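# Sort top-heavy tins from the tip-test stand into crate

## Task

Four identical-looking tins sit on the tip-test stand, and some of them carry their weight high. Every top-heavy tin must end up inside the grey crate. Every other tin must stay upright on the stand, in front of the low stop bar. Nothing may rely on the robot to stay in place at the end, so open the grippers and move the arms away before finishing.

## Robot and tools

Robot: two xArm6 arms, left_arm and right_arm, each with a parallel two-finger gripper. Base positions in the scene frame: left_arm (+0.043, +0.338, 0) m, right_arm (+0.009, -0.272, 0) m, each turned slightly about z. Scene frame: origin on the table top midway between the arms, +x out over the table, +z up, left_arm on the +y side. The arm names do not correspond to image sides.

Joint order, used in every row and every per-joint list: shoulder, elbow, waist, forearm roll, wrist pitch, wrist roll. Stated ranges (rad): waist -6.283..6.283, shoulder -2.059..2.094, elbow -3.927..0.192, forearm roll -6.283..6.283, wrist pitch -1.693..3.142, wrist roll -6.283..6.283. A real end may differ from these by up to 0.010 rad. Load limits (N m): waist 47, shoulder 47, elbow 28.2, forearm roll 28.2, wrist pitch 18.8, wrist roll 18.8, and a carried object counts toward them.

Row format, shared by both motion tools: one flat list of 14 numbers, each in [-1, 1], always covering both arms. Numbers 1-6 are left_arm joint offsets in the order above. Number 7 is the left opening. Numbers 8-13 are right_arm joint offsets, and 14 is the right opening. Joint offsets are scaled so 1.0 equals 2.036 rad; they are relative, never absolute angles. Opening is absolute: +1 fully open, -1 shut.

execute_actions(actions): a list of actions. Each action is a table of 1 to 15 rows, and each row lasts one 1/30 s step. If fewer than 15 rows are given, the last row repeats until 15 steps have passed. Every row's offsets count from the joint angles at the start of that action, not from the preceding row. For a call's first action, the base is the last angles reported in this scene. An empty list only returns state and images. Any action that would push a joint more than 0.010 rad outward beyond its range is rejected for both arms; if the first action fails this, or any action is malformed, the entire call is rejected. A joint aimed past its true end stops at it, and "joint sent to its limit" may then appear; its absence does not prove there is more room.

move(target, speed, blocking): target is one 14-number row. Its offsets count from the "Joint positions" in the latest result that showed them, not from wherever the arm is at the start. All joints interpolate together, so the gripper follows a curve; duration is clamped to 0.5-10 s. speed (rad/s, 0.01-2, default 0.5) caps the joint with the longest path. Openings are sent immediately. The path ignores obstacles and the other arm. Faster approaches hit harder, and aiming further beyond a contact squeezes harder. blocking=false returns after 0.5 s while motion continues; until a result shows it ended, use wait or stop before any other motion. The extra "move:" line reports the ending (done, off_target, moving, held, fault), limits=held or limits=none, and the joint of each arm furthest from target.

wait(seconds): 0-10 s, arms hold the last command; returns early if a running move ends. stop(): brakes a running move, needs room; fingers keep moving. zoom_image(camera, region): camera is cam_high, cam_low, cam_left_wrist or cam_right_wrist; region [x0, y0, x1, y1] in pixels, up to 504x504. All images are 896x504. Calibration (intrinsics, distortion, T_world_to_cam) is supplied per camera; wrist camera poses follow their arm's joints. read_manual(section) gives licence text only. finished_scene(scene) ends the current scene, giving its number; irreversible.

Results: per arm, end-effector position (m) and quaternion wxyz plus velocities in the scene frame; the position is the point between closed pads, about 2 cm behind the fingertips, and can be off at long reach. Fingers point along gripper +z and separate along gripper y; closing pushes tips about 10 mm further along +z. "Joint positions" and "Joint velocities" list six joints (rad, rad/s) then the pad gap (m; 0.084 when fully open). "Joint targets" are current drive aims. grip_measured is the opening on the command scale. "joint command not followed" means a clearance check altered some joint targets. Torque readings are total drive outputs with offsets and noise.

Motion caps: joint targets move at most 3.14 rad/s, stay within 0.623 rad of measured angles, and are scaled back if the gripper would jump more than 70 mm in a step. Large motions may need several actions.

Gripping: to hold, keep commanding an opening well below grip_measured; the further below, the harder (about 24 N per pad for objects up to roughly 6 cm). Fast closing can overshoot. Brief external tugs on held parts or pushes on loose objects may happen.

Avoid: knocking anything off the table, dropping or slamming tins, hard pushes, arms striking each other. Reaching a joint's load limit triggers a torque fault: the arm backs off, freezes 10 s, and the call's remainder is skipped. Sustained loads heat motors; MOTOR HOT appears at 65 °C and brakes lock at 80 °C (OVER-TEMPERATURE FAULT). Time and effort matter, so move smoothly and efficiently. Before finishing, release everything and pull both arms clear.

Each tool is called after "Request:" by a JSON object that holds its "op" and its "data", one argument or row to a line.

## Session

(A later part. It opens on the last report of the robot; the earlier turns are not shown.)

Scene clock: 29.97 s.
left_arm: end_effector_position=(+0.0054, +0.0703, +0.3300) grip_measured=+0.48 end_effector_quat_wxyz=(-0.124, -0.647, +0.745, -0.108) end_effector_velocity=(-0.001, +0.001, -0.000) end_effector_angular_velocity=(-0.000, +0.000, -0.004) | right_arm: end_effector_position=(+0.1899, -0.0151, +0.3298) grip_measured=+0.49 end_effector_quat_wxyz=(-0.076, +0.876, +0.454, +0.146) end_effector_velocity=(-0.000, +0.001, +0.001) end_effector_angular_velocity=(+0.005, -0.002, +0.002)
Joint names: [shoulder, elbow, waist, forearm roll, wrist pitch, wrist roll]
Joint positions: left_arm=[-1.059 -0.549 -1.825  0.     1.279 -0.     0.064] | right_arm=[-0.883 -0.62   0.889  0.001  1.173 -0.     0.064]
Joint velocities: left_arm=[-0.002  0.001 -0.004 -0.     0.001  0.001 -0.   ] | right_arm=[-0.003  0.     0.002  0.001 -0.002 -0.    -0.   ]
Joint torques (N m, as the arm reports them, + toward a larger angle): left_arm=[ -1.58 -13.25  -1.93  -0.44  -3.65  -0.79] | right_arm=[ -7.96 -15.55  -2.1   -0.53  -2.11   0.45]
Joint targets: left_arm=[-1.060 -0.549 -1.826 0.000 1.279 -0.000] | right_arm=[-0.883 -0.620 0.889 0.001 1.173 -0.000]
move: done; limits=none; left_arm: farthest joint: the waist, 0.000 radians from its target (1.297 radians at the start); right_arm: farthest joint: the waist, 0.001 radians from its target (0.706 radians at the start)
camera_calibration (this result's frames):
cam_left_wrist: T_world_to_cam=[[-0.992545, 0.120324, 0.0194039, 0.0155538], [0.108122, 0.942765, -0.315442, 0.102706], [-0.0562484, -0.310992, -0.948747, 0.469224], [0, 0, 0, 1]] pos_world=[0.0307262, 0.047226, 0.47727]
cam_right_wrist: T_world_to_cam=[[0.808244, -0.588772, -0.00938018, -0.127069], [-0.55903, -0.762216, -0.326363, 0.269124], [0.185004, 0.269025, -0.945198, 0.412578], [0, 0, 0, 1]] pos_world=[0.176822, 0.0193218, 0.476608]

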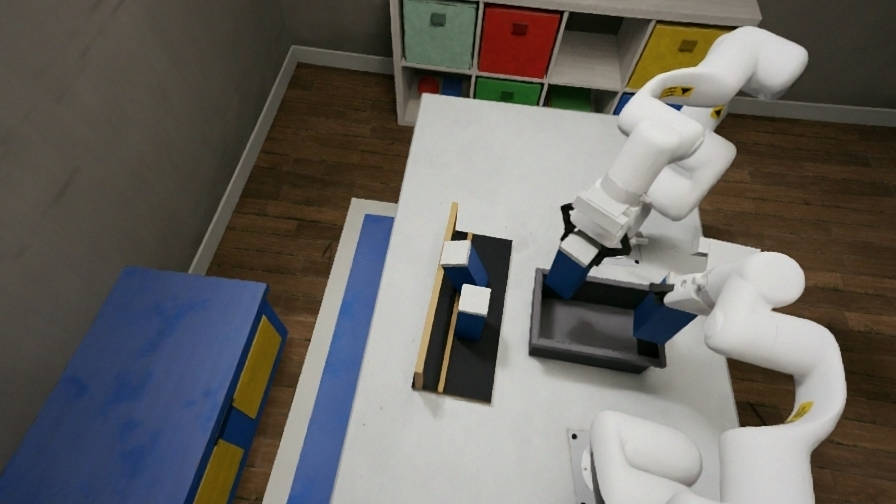

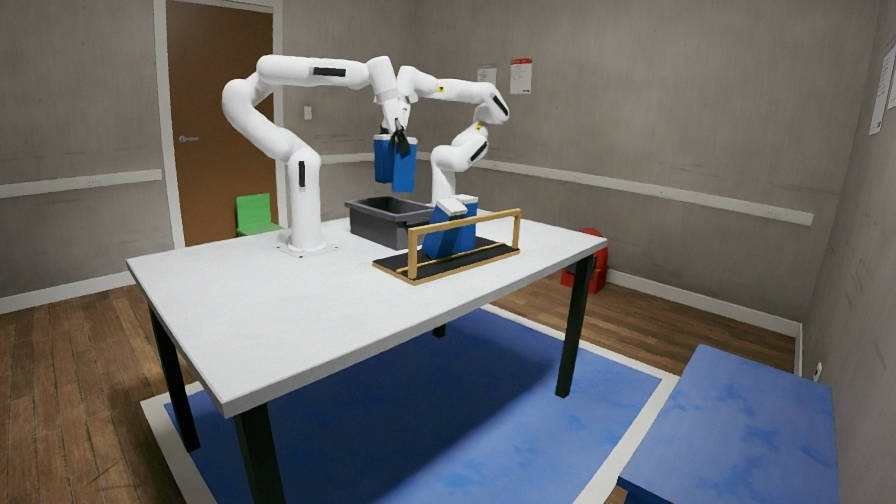

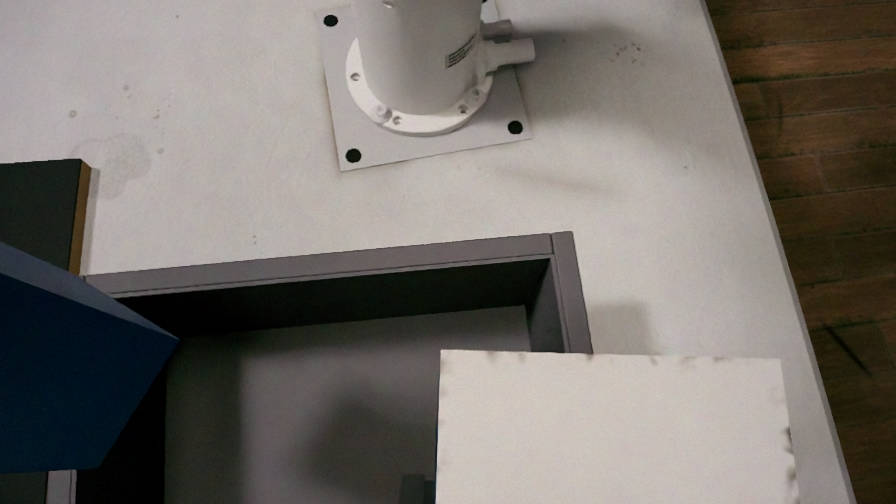

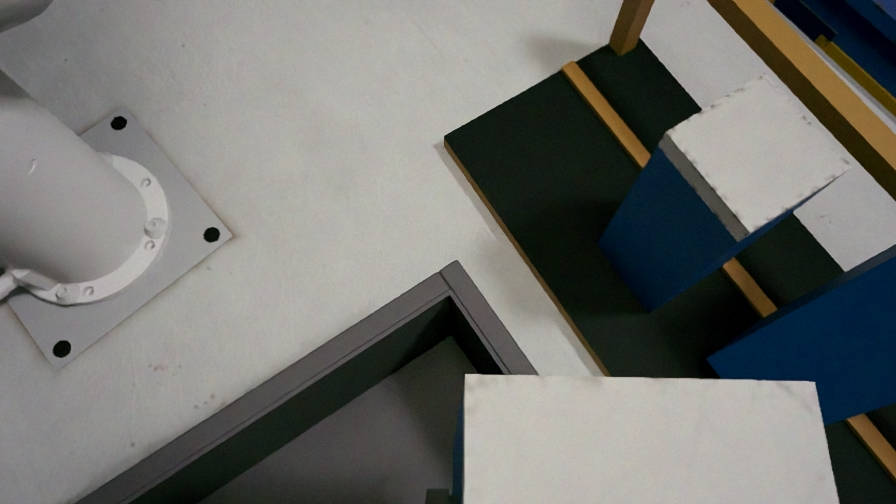

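Request:
{"op": "move", "data": {
  "target": [-0.0084,0.2460,0.027,0,-0.2376,0,-0.2, 0.0172,-0.0069,0.0361,0,-0.0103,0,-0.2],
  "speed": 0.4
}}

Request:
{"op": "execute_actions", "data": {
  "actions": [
    [[0,0,0,0,0,0,1, 0,0,0,0,0,0,-0.2]],
    [[0,0,0,0,0,0,1, 0,0,0,0,0,0,-0.2]]
  ]
}}

Scene clock: 32.63 s.
left_arm: end_effector_position=(+0.0201, +0.0685, +0.1582) grip_measured=+0.48 end_effector_quat_wxyz=(-0.121, -0.667, +0.727, -0.111) end_effector_velocity=(+0.000, +0.001, -0.001) end_effector_angular_velocity=(+0.002, +0.000, +0.001) | right_arm: end_effector_position=(+0.1751, +0.0051, +0.3289) grip_measured=+0.49 end_effector_quat_wxyz=(-0.081, +0.858, +0.486, +0.143) end_effector_velocity=(+0.000, +0.000, -0.001) end_effector_angular_velocity=(-0.001, +0.000, +0.001)
Joint names: [shoulder, elbow, waist, forearm roll, wrist pitch, wrist roll]
Joint positions: left_arm=[-1.077 -0.049 -1.77   0.     0.796 -0.     0.064] | right_arm=[-0.848 -0.635  0.962  0.001  1.152 -0.     0.064]
Joint velocities: left_arm=[ 0.     0.003  0.    -0.001 -0.001  0.     0.   ] | right_arm=[ 0.002  0.     0.    -0.    -0.    -0.001  0.   ]
Joint torques (N m, as the arm reports them, + toward a larger angle): left_arm=[ -1.67 -13.89  -2.09  -0.48  -3.54  -0.88] | right_arm=[ -8.81 -15.68  -2.07  -0.51  -2.15   0.47]
Joint targets: left_arm=[-1.076 -0.049 -1.770 0.000 0.795 -0.000] | right_arm=[-0.848 -0.635 0.962 0.001 1.152 -0.000]
move: done; limits=none; left_arm: farthest joint: the elbow, 0.001 radians from its target (0.501 radians at the start); right_arm: farthest joint: the waist, 0.000 radians from its target (0.074 radians at the start)
camera_calibration (this result's frames):
cam_left_wrist: T_world_to_cam=[[-0.99765, 0.0657091, 0.0194234, 0.0375833], [0.0562362, 0.947166, -0.315775, 0.0493817], [-0.0391465, -0.313941, -0.948635, 0.306361], [0, 0, 0, 1]] pos_world=[0.0467109, 0.0469369, 0.305488]
cam_right_wrist: T_world_to_cam=[[0.849261, -0.527891, -0.00937668, -0.110716], [-0.501602, -0.801171, -0.326376, 0.266155], [0.164778, 0.281881, -0.945194, 0.41247], [0, 0, 0, 1]] pos_world=[0.159564, 0.0385219, 0.475693]

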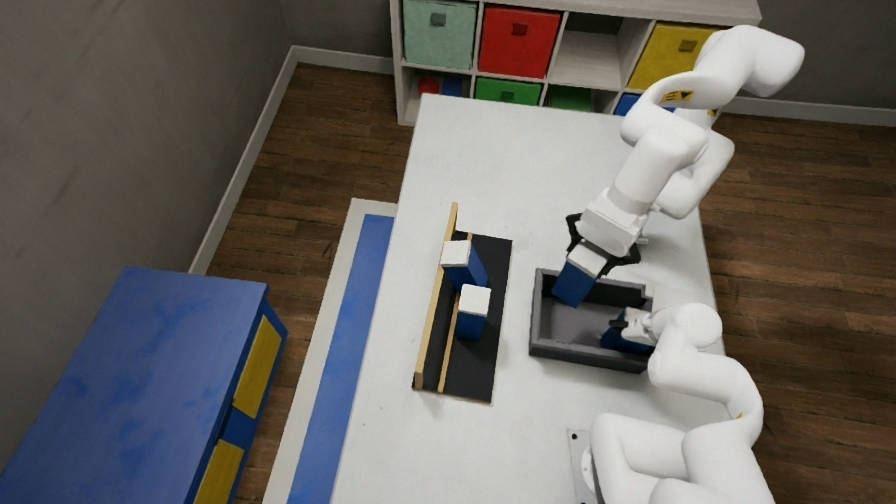

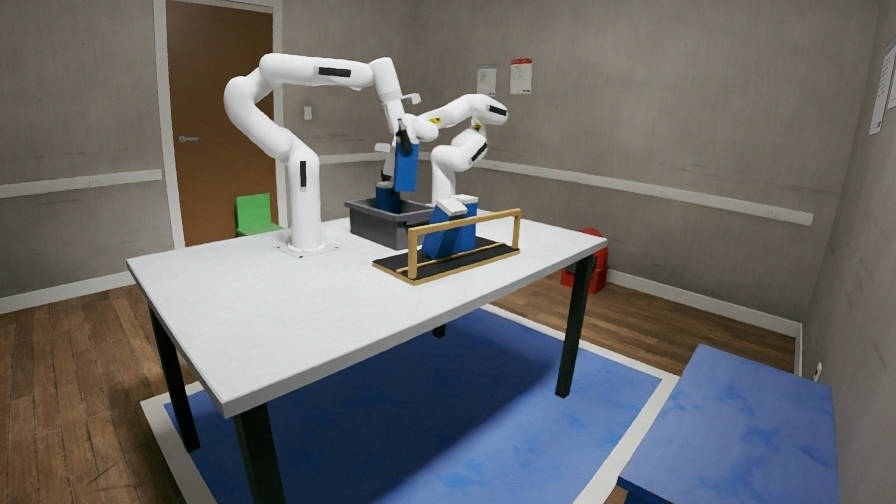

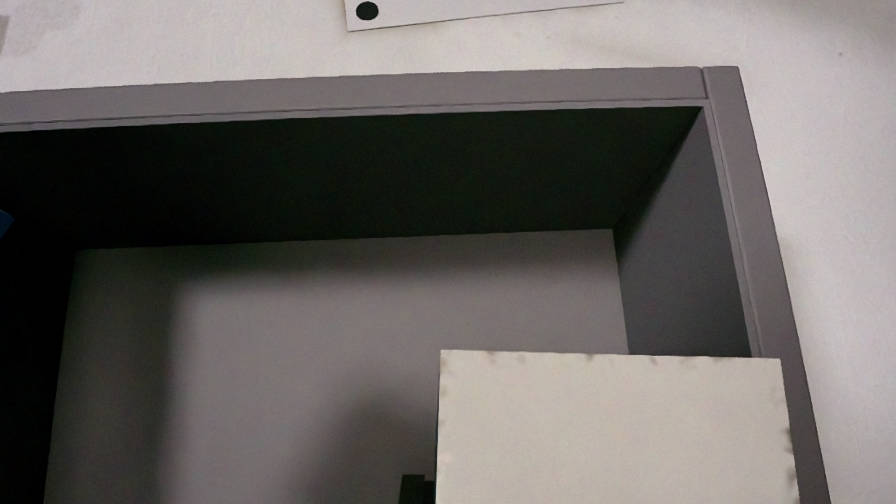

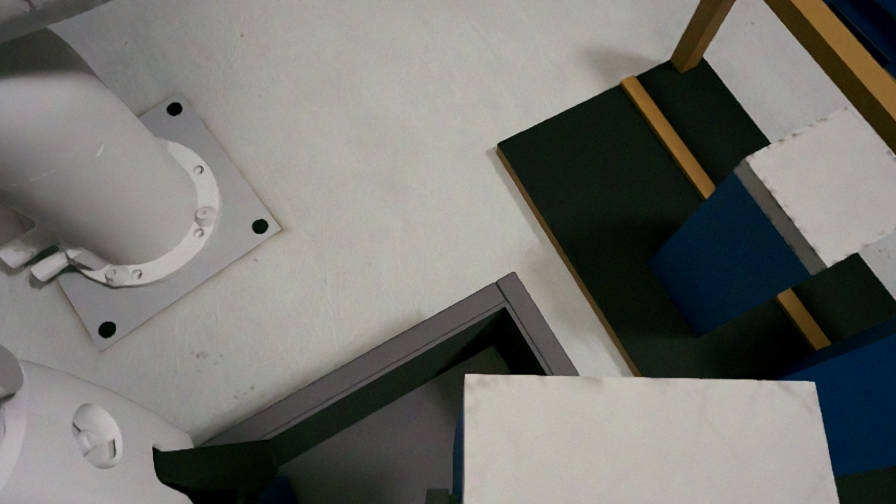

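Scene clock: 33.63 s.
left_arm: end_effector_position=(+0.0201, +0.0684, +0.1583) grip_measured=+1.00 end_effector_quat_wxyz=(-0.121, -0.667, +0.727, -0.111) end_effector_velocity=(+0.000, -0.000, +0.001) end_effector_angular_velocity=(-0.001, -0.000, +0.000) | right_arm: end_effector_position=(+0.1751, +0.0051, +0.3289) grip_measured=+0.49 end_effector_quat_wxyz=(-0.081, +0.858, +0.486, +0.143) end_effector_velocity=(-0.000, +0.000, -0.000) end_effector_angular_velocity=(-0.000, +0.000, +0.001)
Joint names: [shoulder, elbow, waist, forearm roll, wrist pitch, wrist roll]
Joint positions: left_arm=[-1.077 -0.049 -1.77   0.     0.796 -0.     0.084] | right_arm=[-0.848 -0.635  0.962  0.001  1.152 -0.     0.064]
Joint velocities: left_arm=[-0.    -0.001  0.     0.     0.     0.     0.   ] | right_arm=[-0.     0.     0.001  0.     0.    -0.    -0.   ]
Joint torques (N m, as the arm reports them, + toward a larger angle): left_arm=[ -0.94 -12.49  -1.78  -0.54  -2.97  -0.88] | right_arm=[ -8.86 -15.66  -1.98  -0.57  -2.11   0.43]
Joint targets: left_arm=[-1.077 -0.049 -1.770 0.000 0.796 -0.000] | right_arm=[-0.848 -0.635 0.962 0.001 1.152 -0.000]
camera_calibration (this result's frames):
cam_left_wrist: T_world_to_cam=[[-0.997649, 0.0657159, 0.0194214, 0.0375822], [0.056234, 0.947092, -0.315999, 0.0494991], [-0.03916, -0.314164, -0.948561, 0.306428], [0, 0, 0, 1]] pos_world=[0.0467101, 0.0469188, 0.305578]
cam_right_wrist: T_world_to_cam=[[0.84926, -0.527892, -0.00937672, -0.110716], [-0.501603, -0.80117, -0.326376, 0.266155], [0.164779, 0.281882, -0.945193, 0.41247], [0, 0, 0, 1]] pos_world=[0.159565, 0.0385216, 0.475693]

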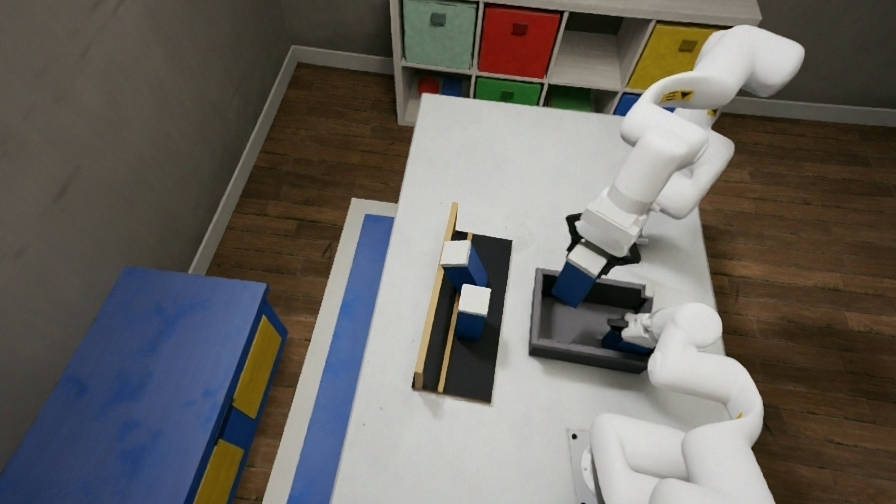

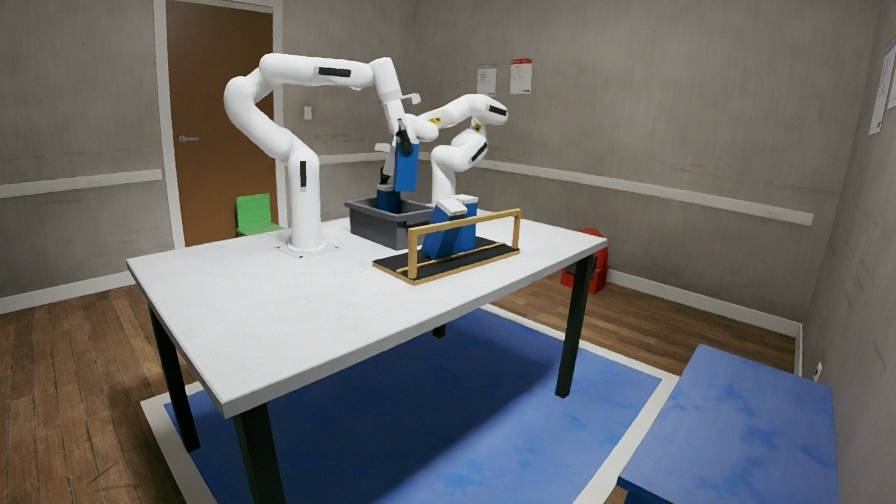

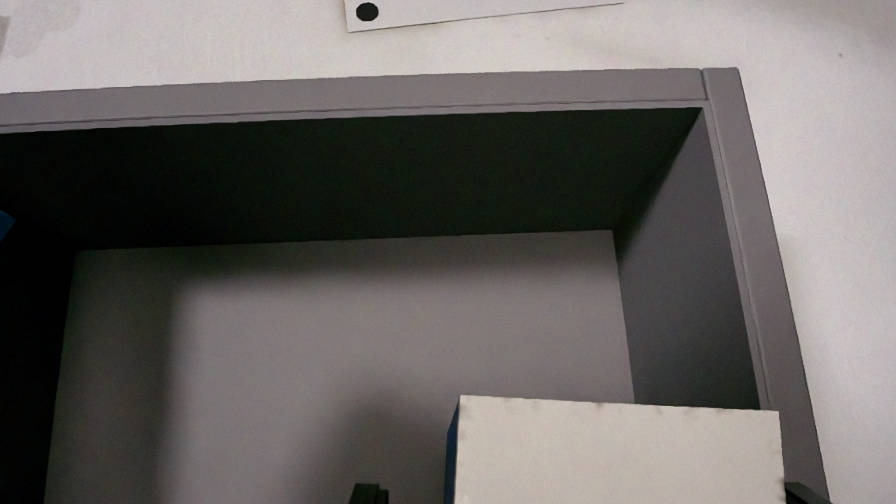

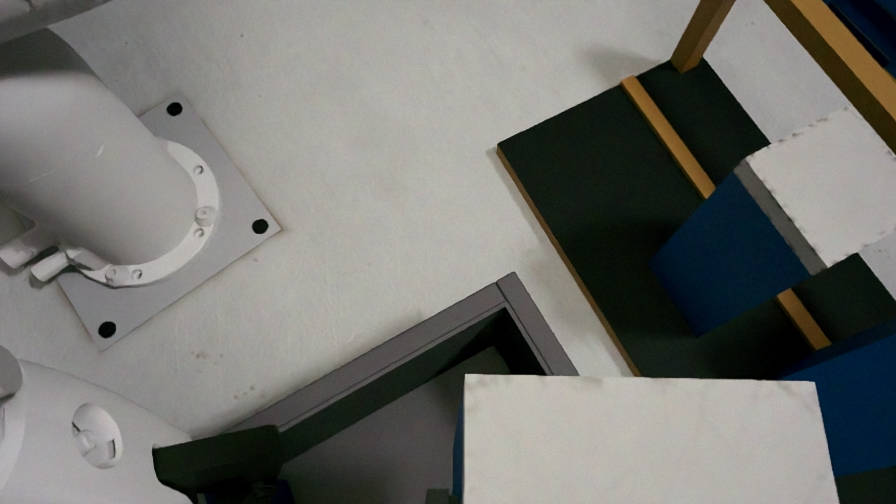

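Request:
{"op": "move", "data": {
  "target": [0.0084,-0.2460,0,0,0.2376,0,1, 0,0,0,0,0,0,-0.2],
  "speed": 0.6
}}

Scene clock: 36.90 s.
left_arm: end_effector_position=(+0.0201, +0.0686, +0.3301) grip_measured=+1.00 end_effector_quat_wxyz=(-0.121, -0.667, +0.727, -0.111) end_effector_velocity=(+0.000, -0.000, +0.002) end_effector_angular_velocity=(-0.003, -0.000, -0.000) | right_arm: end_effector_position=(+0.1751, +0.0051, +0.3289) grip_measured=+0.49 end_effector_quat_wxyz=(-0.081, +0.858, +0.486, +0.143) end_effector_velocity=(-0.000, -0.000, -0.001) end_effector_angular_velocity=(-0.002, +0.002, +0.001)
Joint names: [shoulder, elbow, waist, forearm roll, wrist pitch, wrist roll]
Joint positions: left_arm=[-1.059 -0.549 -1.77   0.     1.279 -0.     0.084] | right_arm=[-0.848 -0.635  0.962  0.001  1.152 -0.     0.064]
Joint velocities: left_arm=[-0.    -0.004 -0.     0.     0.001  0.    -0.   ] | right_arm=[ 0.001  0.001  0.     0.001  0.001 -0.001  0.   ]
Joint torques (N m, as the arm reports them, + toward a larger angle): left_arm=[ -0.48 -12.24  -1.48  -0.6   -2.89  -0.77] | right_arm=[ -8.79 -15.67  -2.12  -0.58  -2.18   0.43]
Joint targets: left_arm=[-1.059 -0.550 -1.770 0.000 1.279 -0.000] | right_arm=[-0.848 -0.635 0.962 0.001 1.152 -0.000]
move: done; limits=none; left_arm: farthest joint: the wrist pitch, 0.001 radians from its target (0.484 radians at the start); right_arm: farthest joint: the waist, 0.000 radians from its target (0.000 radians at the start)
camera_calibration (this result's frames):
cam_left_wrist: T_world_to_cam=[[-0.997654, 0.0656562, 0.0194013, 0.0342706], [0.056198, 0.94721, -0.315651, 0.103543], [-0.0391016, -0.31382, -0.948677, 0.469429], [0, 0, 0, 1]] pos_world=[0.0467267, 0.0469893, 0.477355]
cam_right_wrist: T_world_to_cam=[[0.84926, -0.527891, -0.00937661, -0.110716], [-0.501603, -0.80117, -0.326376, 0.266155], [0.164779, 0.281882, -0.945193, 0.41247], [0, 0, 0, 1]] pos_world=[0.159565, 0.0385216, 0.475693]

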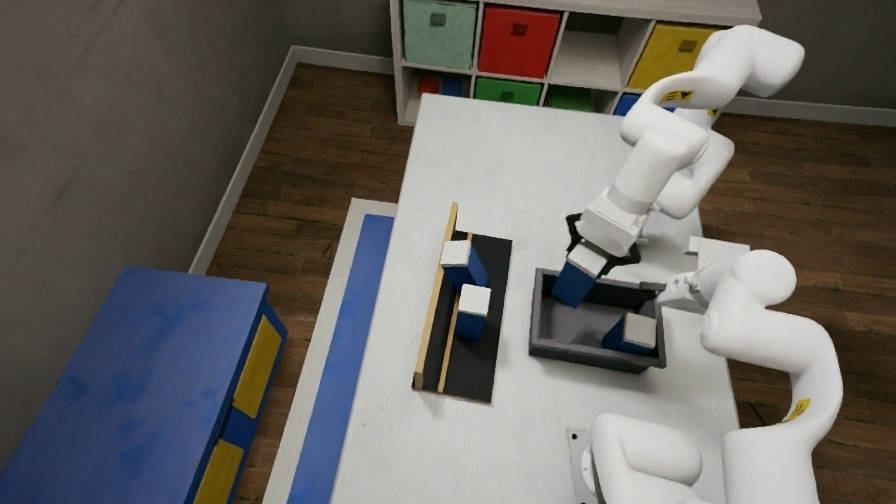

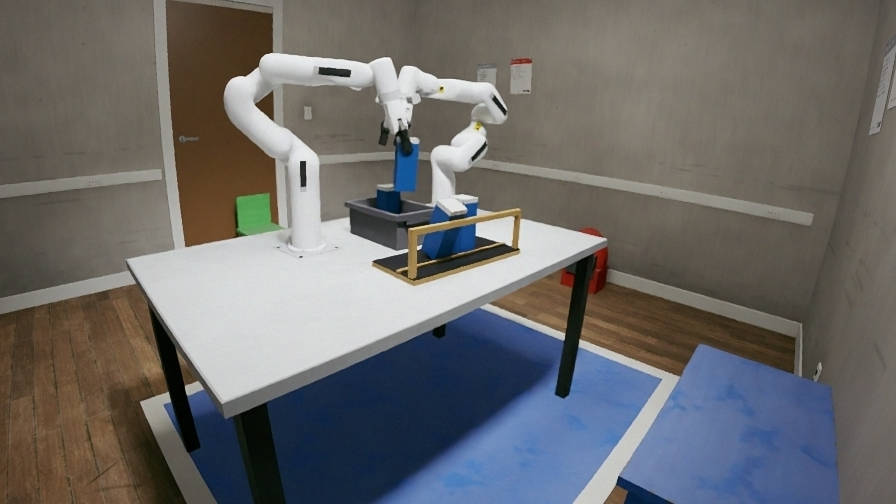

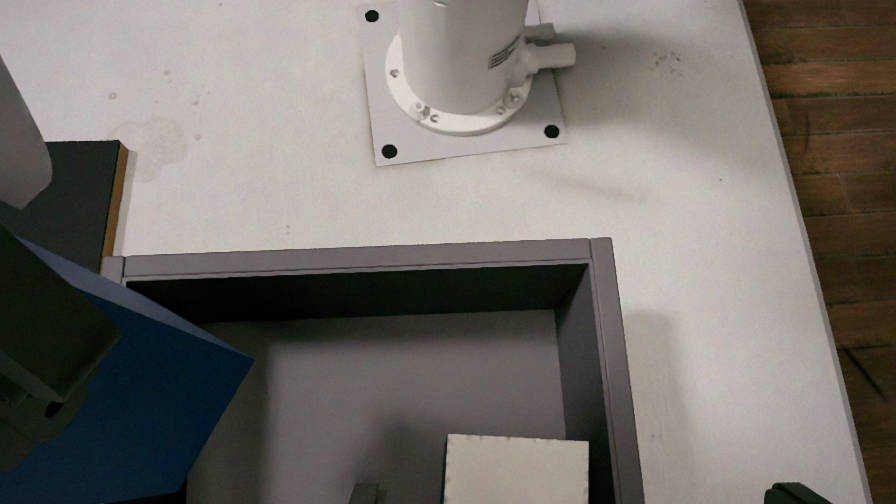

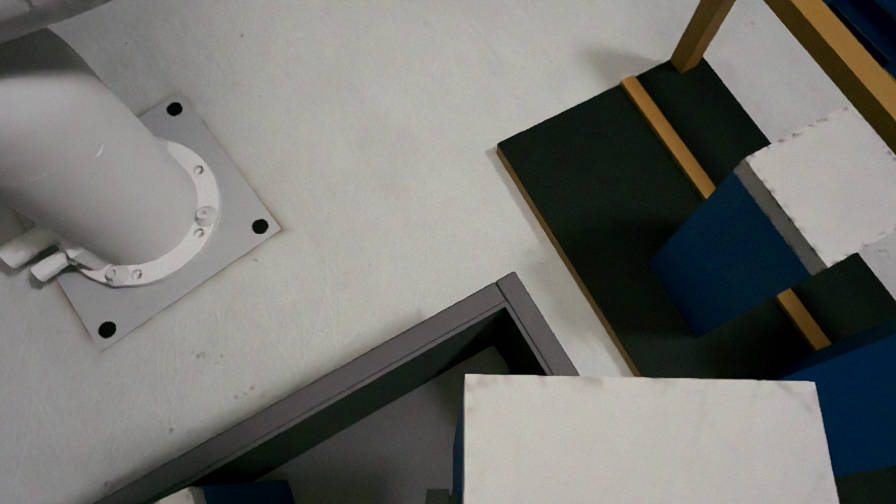

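Request:
{"op": "move", "data": {
  "target": [0,0,-0.5,0,0,0,1, 0.0562,0.2150,0,0,-0.2707,0,-0.2],
  "speed": 0.7
}}

Request:
{"op": "move", "data": {
  "target": [0,0,0,0,0,0,1, 0,0,0,0,0,0,1]
}}

Scene clock: 39.43 s.
left_arm: end_effector_position=(-0.1984, +0.2161, +0.3301) grip_measured=+1.00 end_effector_quat_wxyz=(-0.160, -0.229, +0.960, -0.038) end_effector_velocity=(-0.000, +0.001, -0.000) end_effector_angular_velocity=(+0.000, -0.001, -0.003) | right_arm: end_effector_position=(+0.1752, +0.0051, +0.1582) grip_measured=+0.49 end_effector_quat_wxyz=(-0.081, +0.858, +0.486, +0.142) end_effector_velocity=(-0.001, -0.000, -0.001) end_effector_angular_velocity=(-0.002, +0.001, +0.000)
Joint names: [shoulder, elbow, waist, forearm roll, wrist pitch, wrist roll]
Joint positions: left_arm=[-1.059 -0.549 -2.788  0.     1.279 -0.     0.084] | right_arm=[-0.733 -0.197  0.962  0.001  0.601 -0.     0.064]
Joint velocities: left_arm=[ 0.    -0.    -0.003 -0.     0.001  0.001 -0.   ] | right_arm=[ 0.001  0.001  0.001 -0.    -0.     0.001  0.   ]
Joint torques (N m, as the arm reports them, + toward a larger angle): left_arm=[ -0.67 -11.97  -2.06  -0.59  -2.82  -0.79] | right_arm=[-10.22 -14.97  -2.04  -0.59  -2.19   0.36]
Joint targets: left_arm=[-1.059 -0.549 -2.788 0.000 1.279 -0.000] | right_arm=[-0.733 -0.197 0.962 0.001 0.601 -0.000]
move: done; limits=none; left_arm: farthest joint: the waist, 0.000 radians from its target (1.017 radians at the start); right_arm: farthest joint: the waist, 0.000 radians from its target (0.000 radians at the start)
camera_calibration (this result's frames):
cam_left_wrist: T_world_to_cam=[[-0.468541, 0.883229, 0.0193839, -0.265156], [0.835346, 0.450067, -0.315653, 0.238081], [-0.287518, -0.131704, -0.948677, 0.418546], [0, 0, 0, 1]] pos_world=[-0.202777, 0.182166, 0.477356]
cam_right_wrist: T_world_to_cam=[[0.849123, -0.528114, -0.00926613, -0.11237], [-0.501904, -0.801268, -0.325672, 0.210361], [0.164567, 0.281187, -0.945437, 0.251229], [0, 0, 0, 1]] pos_world=[0.159653, 0.0385694, 0.304989]

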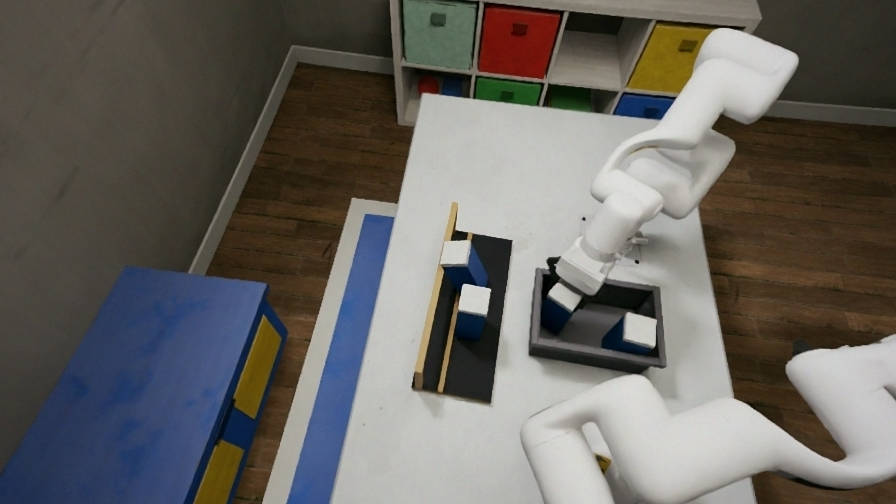

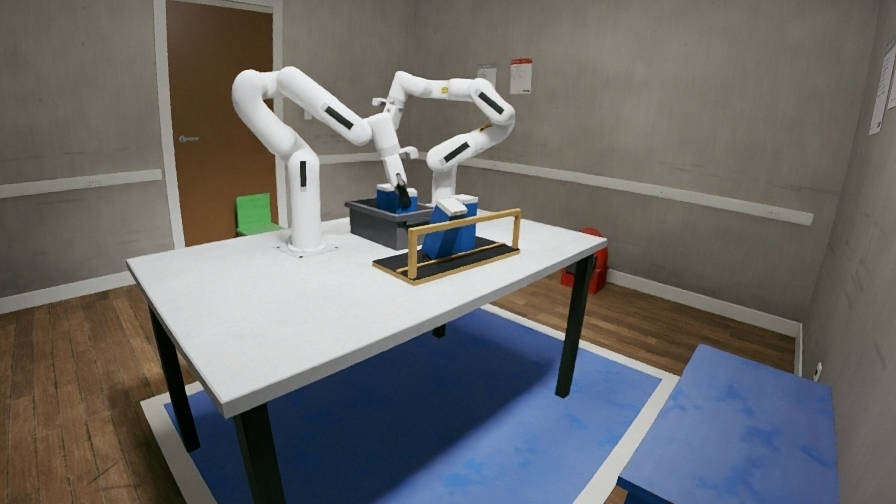

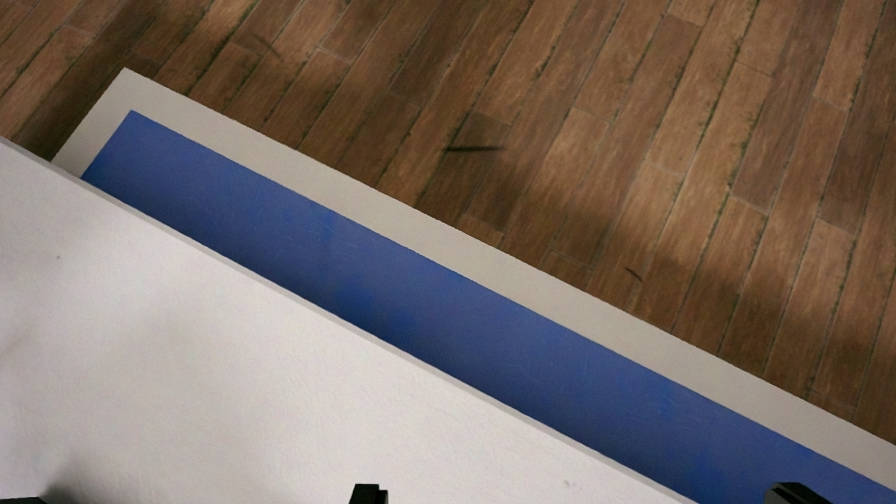

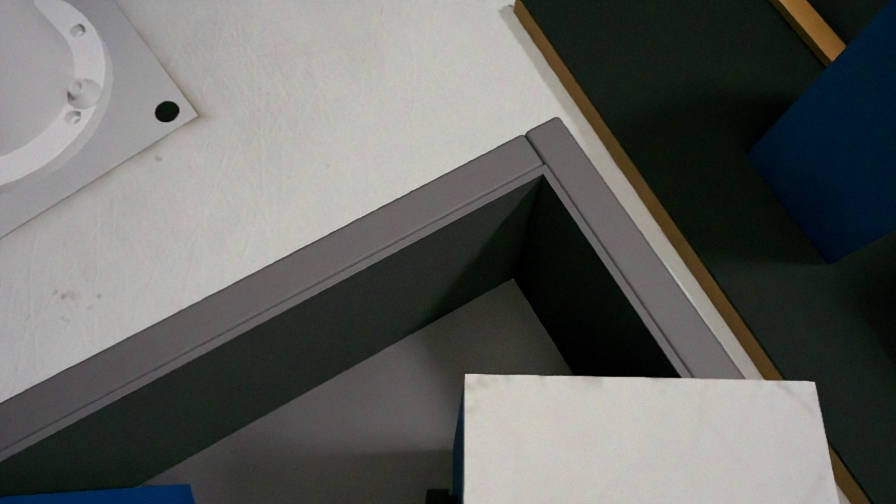

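Scene clock: 39.93 s.
left_arm: end_effector_position=(-0.1984, +0.2161, +0.3301) grip_measured=+1.00 end_effector_quat_wxyz=(-0.160, -0.229, +0.960, -0.038) end_effector_velocity=(-0.000, +0.000, +0.000) end_effector_angular_velocity=(+0.000, +0.001, -0.000) | right_arm: end_effector_position=(+0.1752, +0.0051, +0.1583) grip_measured=+1.00 end_effector_quat_wxyz=(-0.081, +0.858, +0.486, +0.143) end_effector_velocity=(+0.000, +0.000, +0.001) end_effector_angular_velocity=(+0.001, -0.001, -0.001)
Joint names: [shoulder, elbow, waist, forearm roll, wrist pitch, wrist roll]
Joint positions: left_arm=[-1.059 -0.549 -2.788  0.     1.279 -0.     0.084] | right_arm=[-0.733 -0.197  0.962  0.001  0.601 -0.     0.084]
Joint velocities: left_arm=[-0.001  0.    -0.    -0.001 -0.     0.    -0.   ] | right_arm=[-0.    -0.001 -0.    -0.    -0.     0.001 -0.   ]
Joint torques (N m, as the arm reports them, + toward a larger angle): left_arm=[ -0.68 -12.09  -1.64  -0.51  -2.88  -0.93] | right_arm=[ -9.   -13.77  -2.11  -0.55  -1.75   0.46]
Joint targets: left_arm=[-1.059 -0.549 -2.788 0.000 1.279 -0.000] | right_arm=[-0.733 -0.197 0.962 0.001 0.601 -0.000]
move: done; limits=none; left_arm: farthest joint: the waist, 0.000 radians from its target (0.000 radians at the start); right_arm: farthest joint: the waist, 0.000 radians from its target (0.000 radians at the start)
camera_calibration (this result's frames):
cam_left_wrist: T_world_to_cam=[[-0.46855, 0.883224, 0.0193837, -0.265154], [0.835341, 0.450076, -0.315653, 0.238078], [-0.287517, -0.131708, -0.948677, 0.418547], [0, 0, 0, 1]] pos_world=[-0.202775, 0.182163, 0.477356]
cam_right_wrist: T_world_to_cam=[[0.849123, -0.528113, -0.00927037, -0.112368], [-0.50186, -0.80119, -0.325931, 0.210491], [0.164701, 0.281408, -0.945348, 0.25126], [0, 0, 0, 1]] pos_world=[0.159668, 0.0385934, 0.305092]

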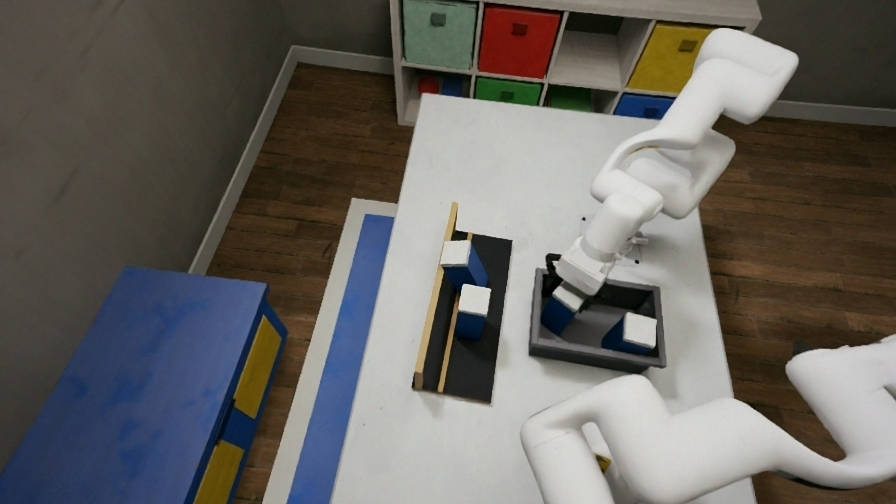

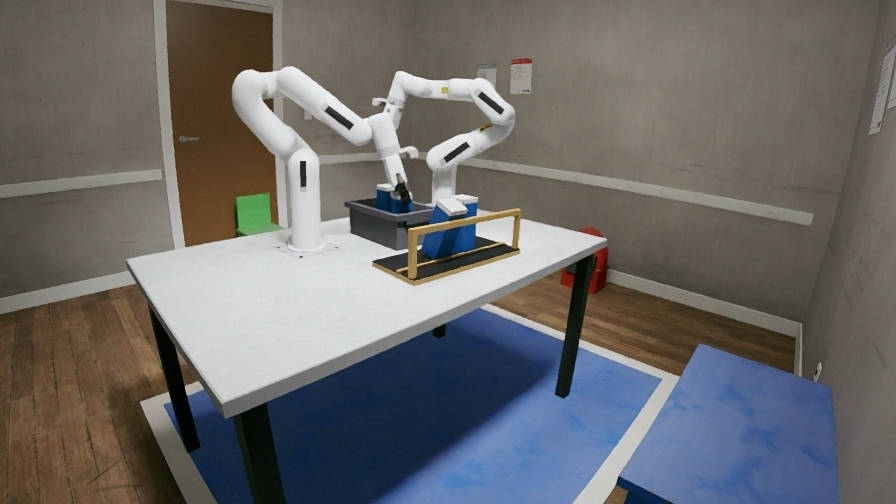

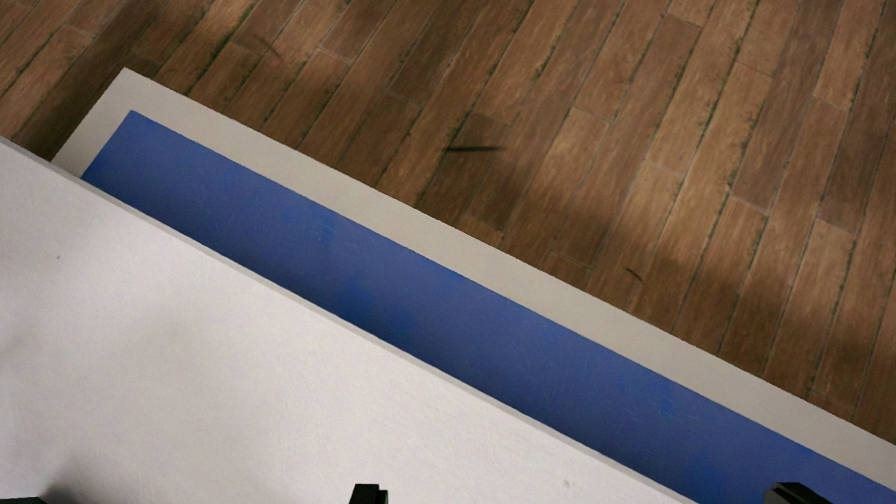

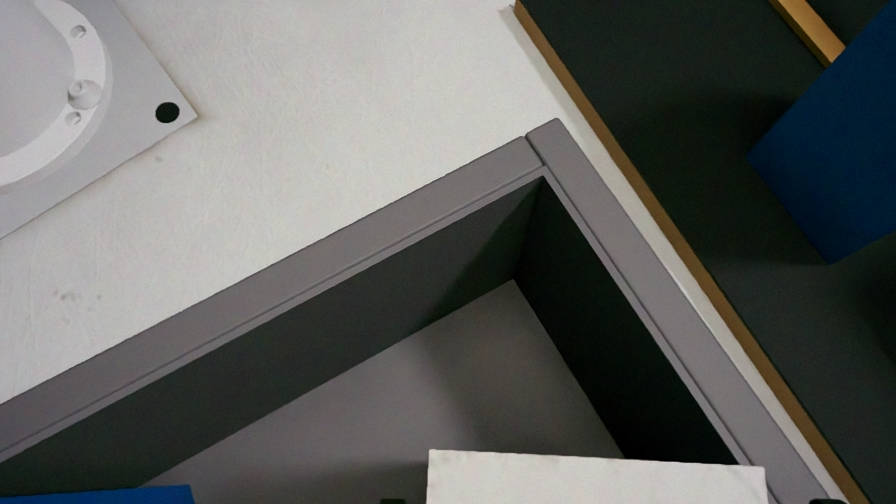

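Request:
{"op": "move", "data": {
  "target": [0,0,0,0,0,0,1, -0.0562,-0.2150,0,0,0.2707,0,1],
  "speed": 0.6
}}

Scene clock: 41.80 s.
left_arm: end_effector_position=(-0.1984, +0.2161, +0.3301) grip_measured=+1.00 end_effector_quat_wxyz=(-0.160, -0.229, +0.960, -0.038) end_effector_velocity=(+0.000, +0.000, -0.000) end_effector_angular_velocity=(+0.000, -0.001, +0.000) | right_arm: end_effector_position=(+0.1752, +0.0051, +0.3289) grip_measured=+1.00 end_effector_quat_wxyz=(-0.081, +0.858, +0.486, +0.143) end_effector_velocity=(-0.000, +0.000, +0.001) end_effector_angular_velocity=(+0.002, -0.000, +0.000)
Joint names: [shoulder, elbow, waist, forearm roll, wrist pitch, wrist roll]
Joint positions: left_arm=[-1.059 -0.549 -2.788  0.     1.279 -0.     0.084] | right_arm=[-0.848 -0.634  0.962  0.001  1.152 -0.     0.084]
Joint velocities: left_arm=[ 0.    -0.     0.     0.     0.001  0.     0.   ] | right_arm=[-0.001 -0.003  0.     0.001  0.002  0.    -0.   ]
Joint torques (N m, as the arm reports them, + toward a larger angle): left_arm=[ -0.59 -12.21  -1.71  -0.45  -2.88  -0.93] | right_arm=[ -7.41 -14.22  -2.23  -0.57  -1.82   0.45]
Joint targets: left_arm=[-1.059 -0.549 -2.788 0.000 1.279 -0.000] | right_arm=[-0.848 -0.635 0.962 0.001 1.152 -0.000]
move: done; limits=none; left_arm: farthest joint: the waist, 0.000 radians from its target (0.000 radians at the start); right_arm: farthest joint: the waist, 0.000 radians from its target (0.000 radians at the start)
camera_calibration (this result's frames):
cam_left_wrist: T_world_to_cam=[[-0.46855, 0.883224, 0.0193838, -0.265154], [0.835341, 0.450076, -0.315653, 0.238078], [-0.287517, -0.131708, -0.948677, 0.418547], [0, 0, 0, 1]] pos_world=[-0.202775, 0.182163, 0.477356]
cam_right_wrist: T_world_to_cam=[[0.849259, -0.527893, -0.00937927, -0.110715], [-0.501588, -0.80114, -0.326472, 0.26621], [0.164828, 0.281964, -0.94516, 0.412444], [0, 0, 0, 1]] pos_world=[0.159571, 0.0385313, 0.475697]

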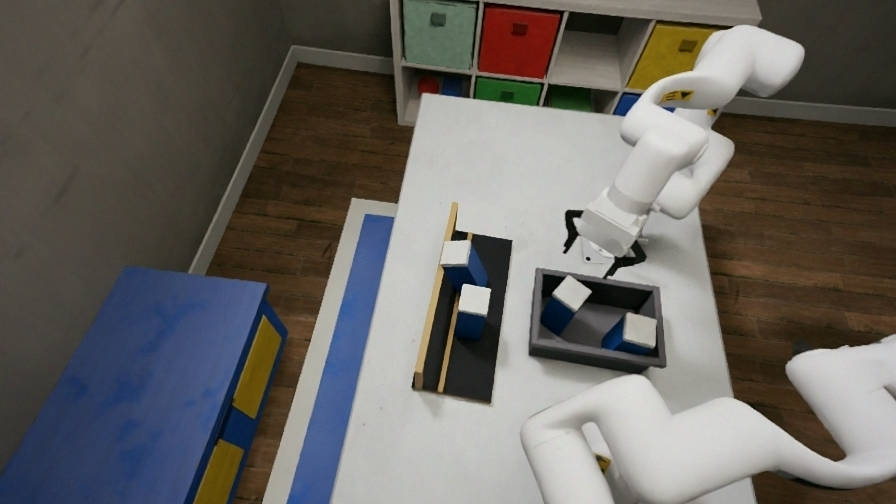

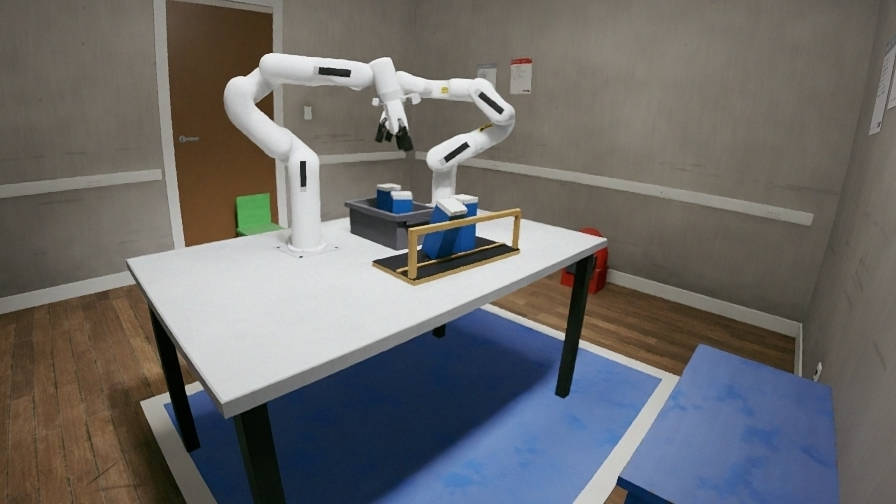

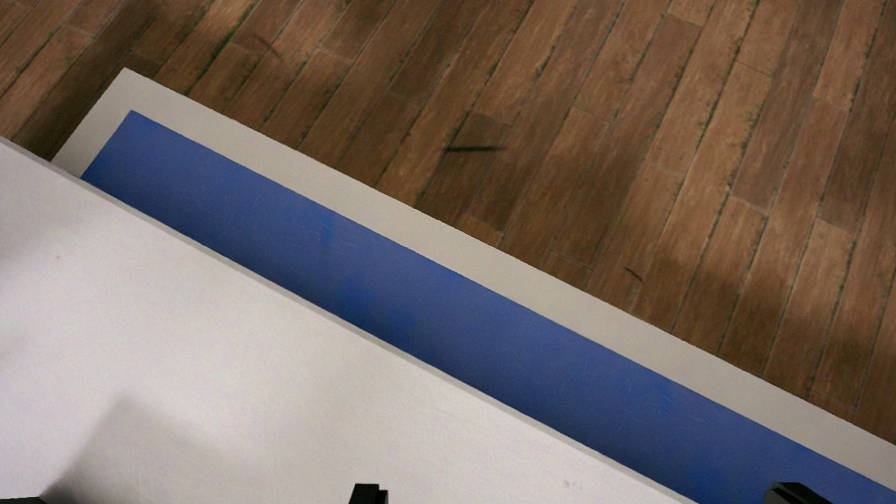

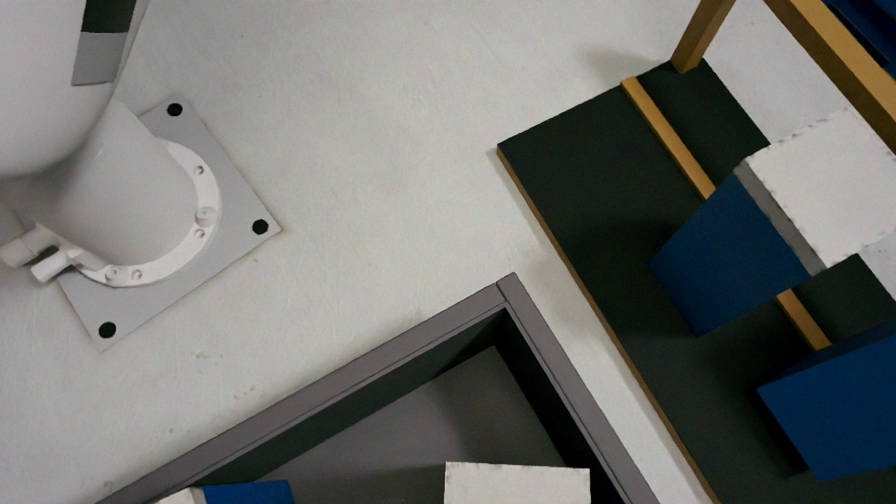

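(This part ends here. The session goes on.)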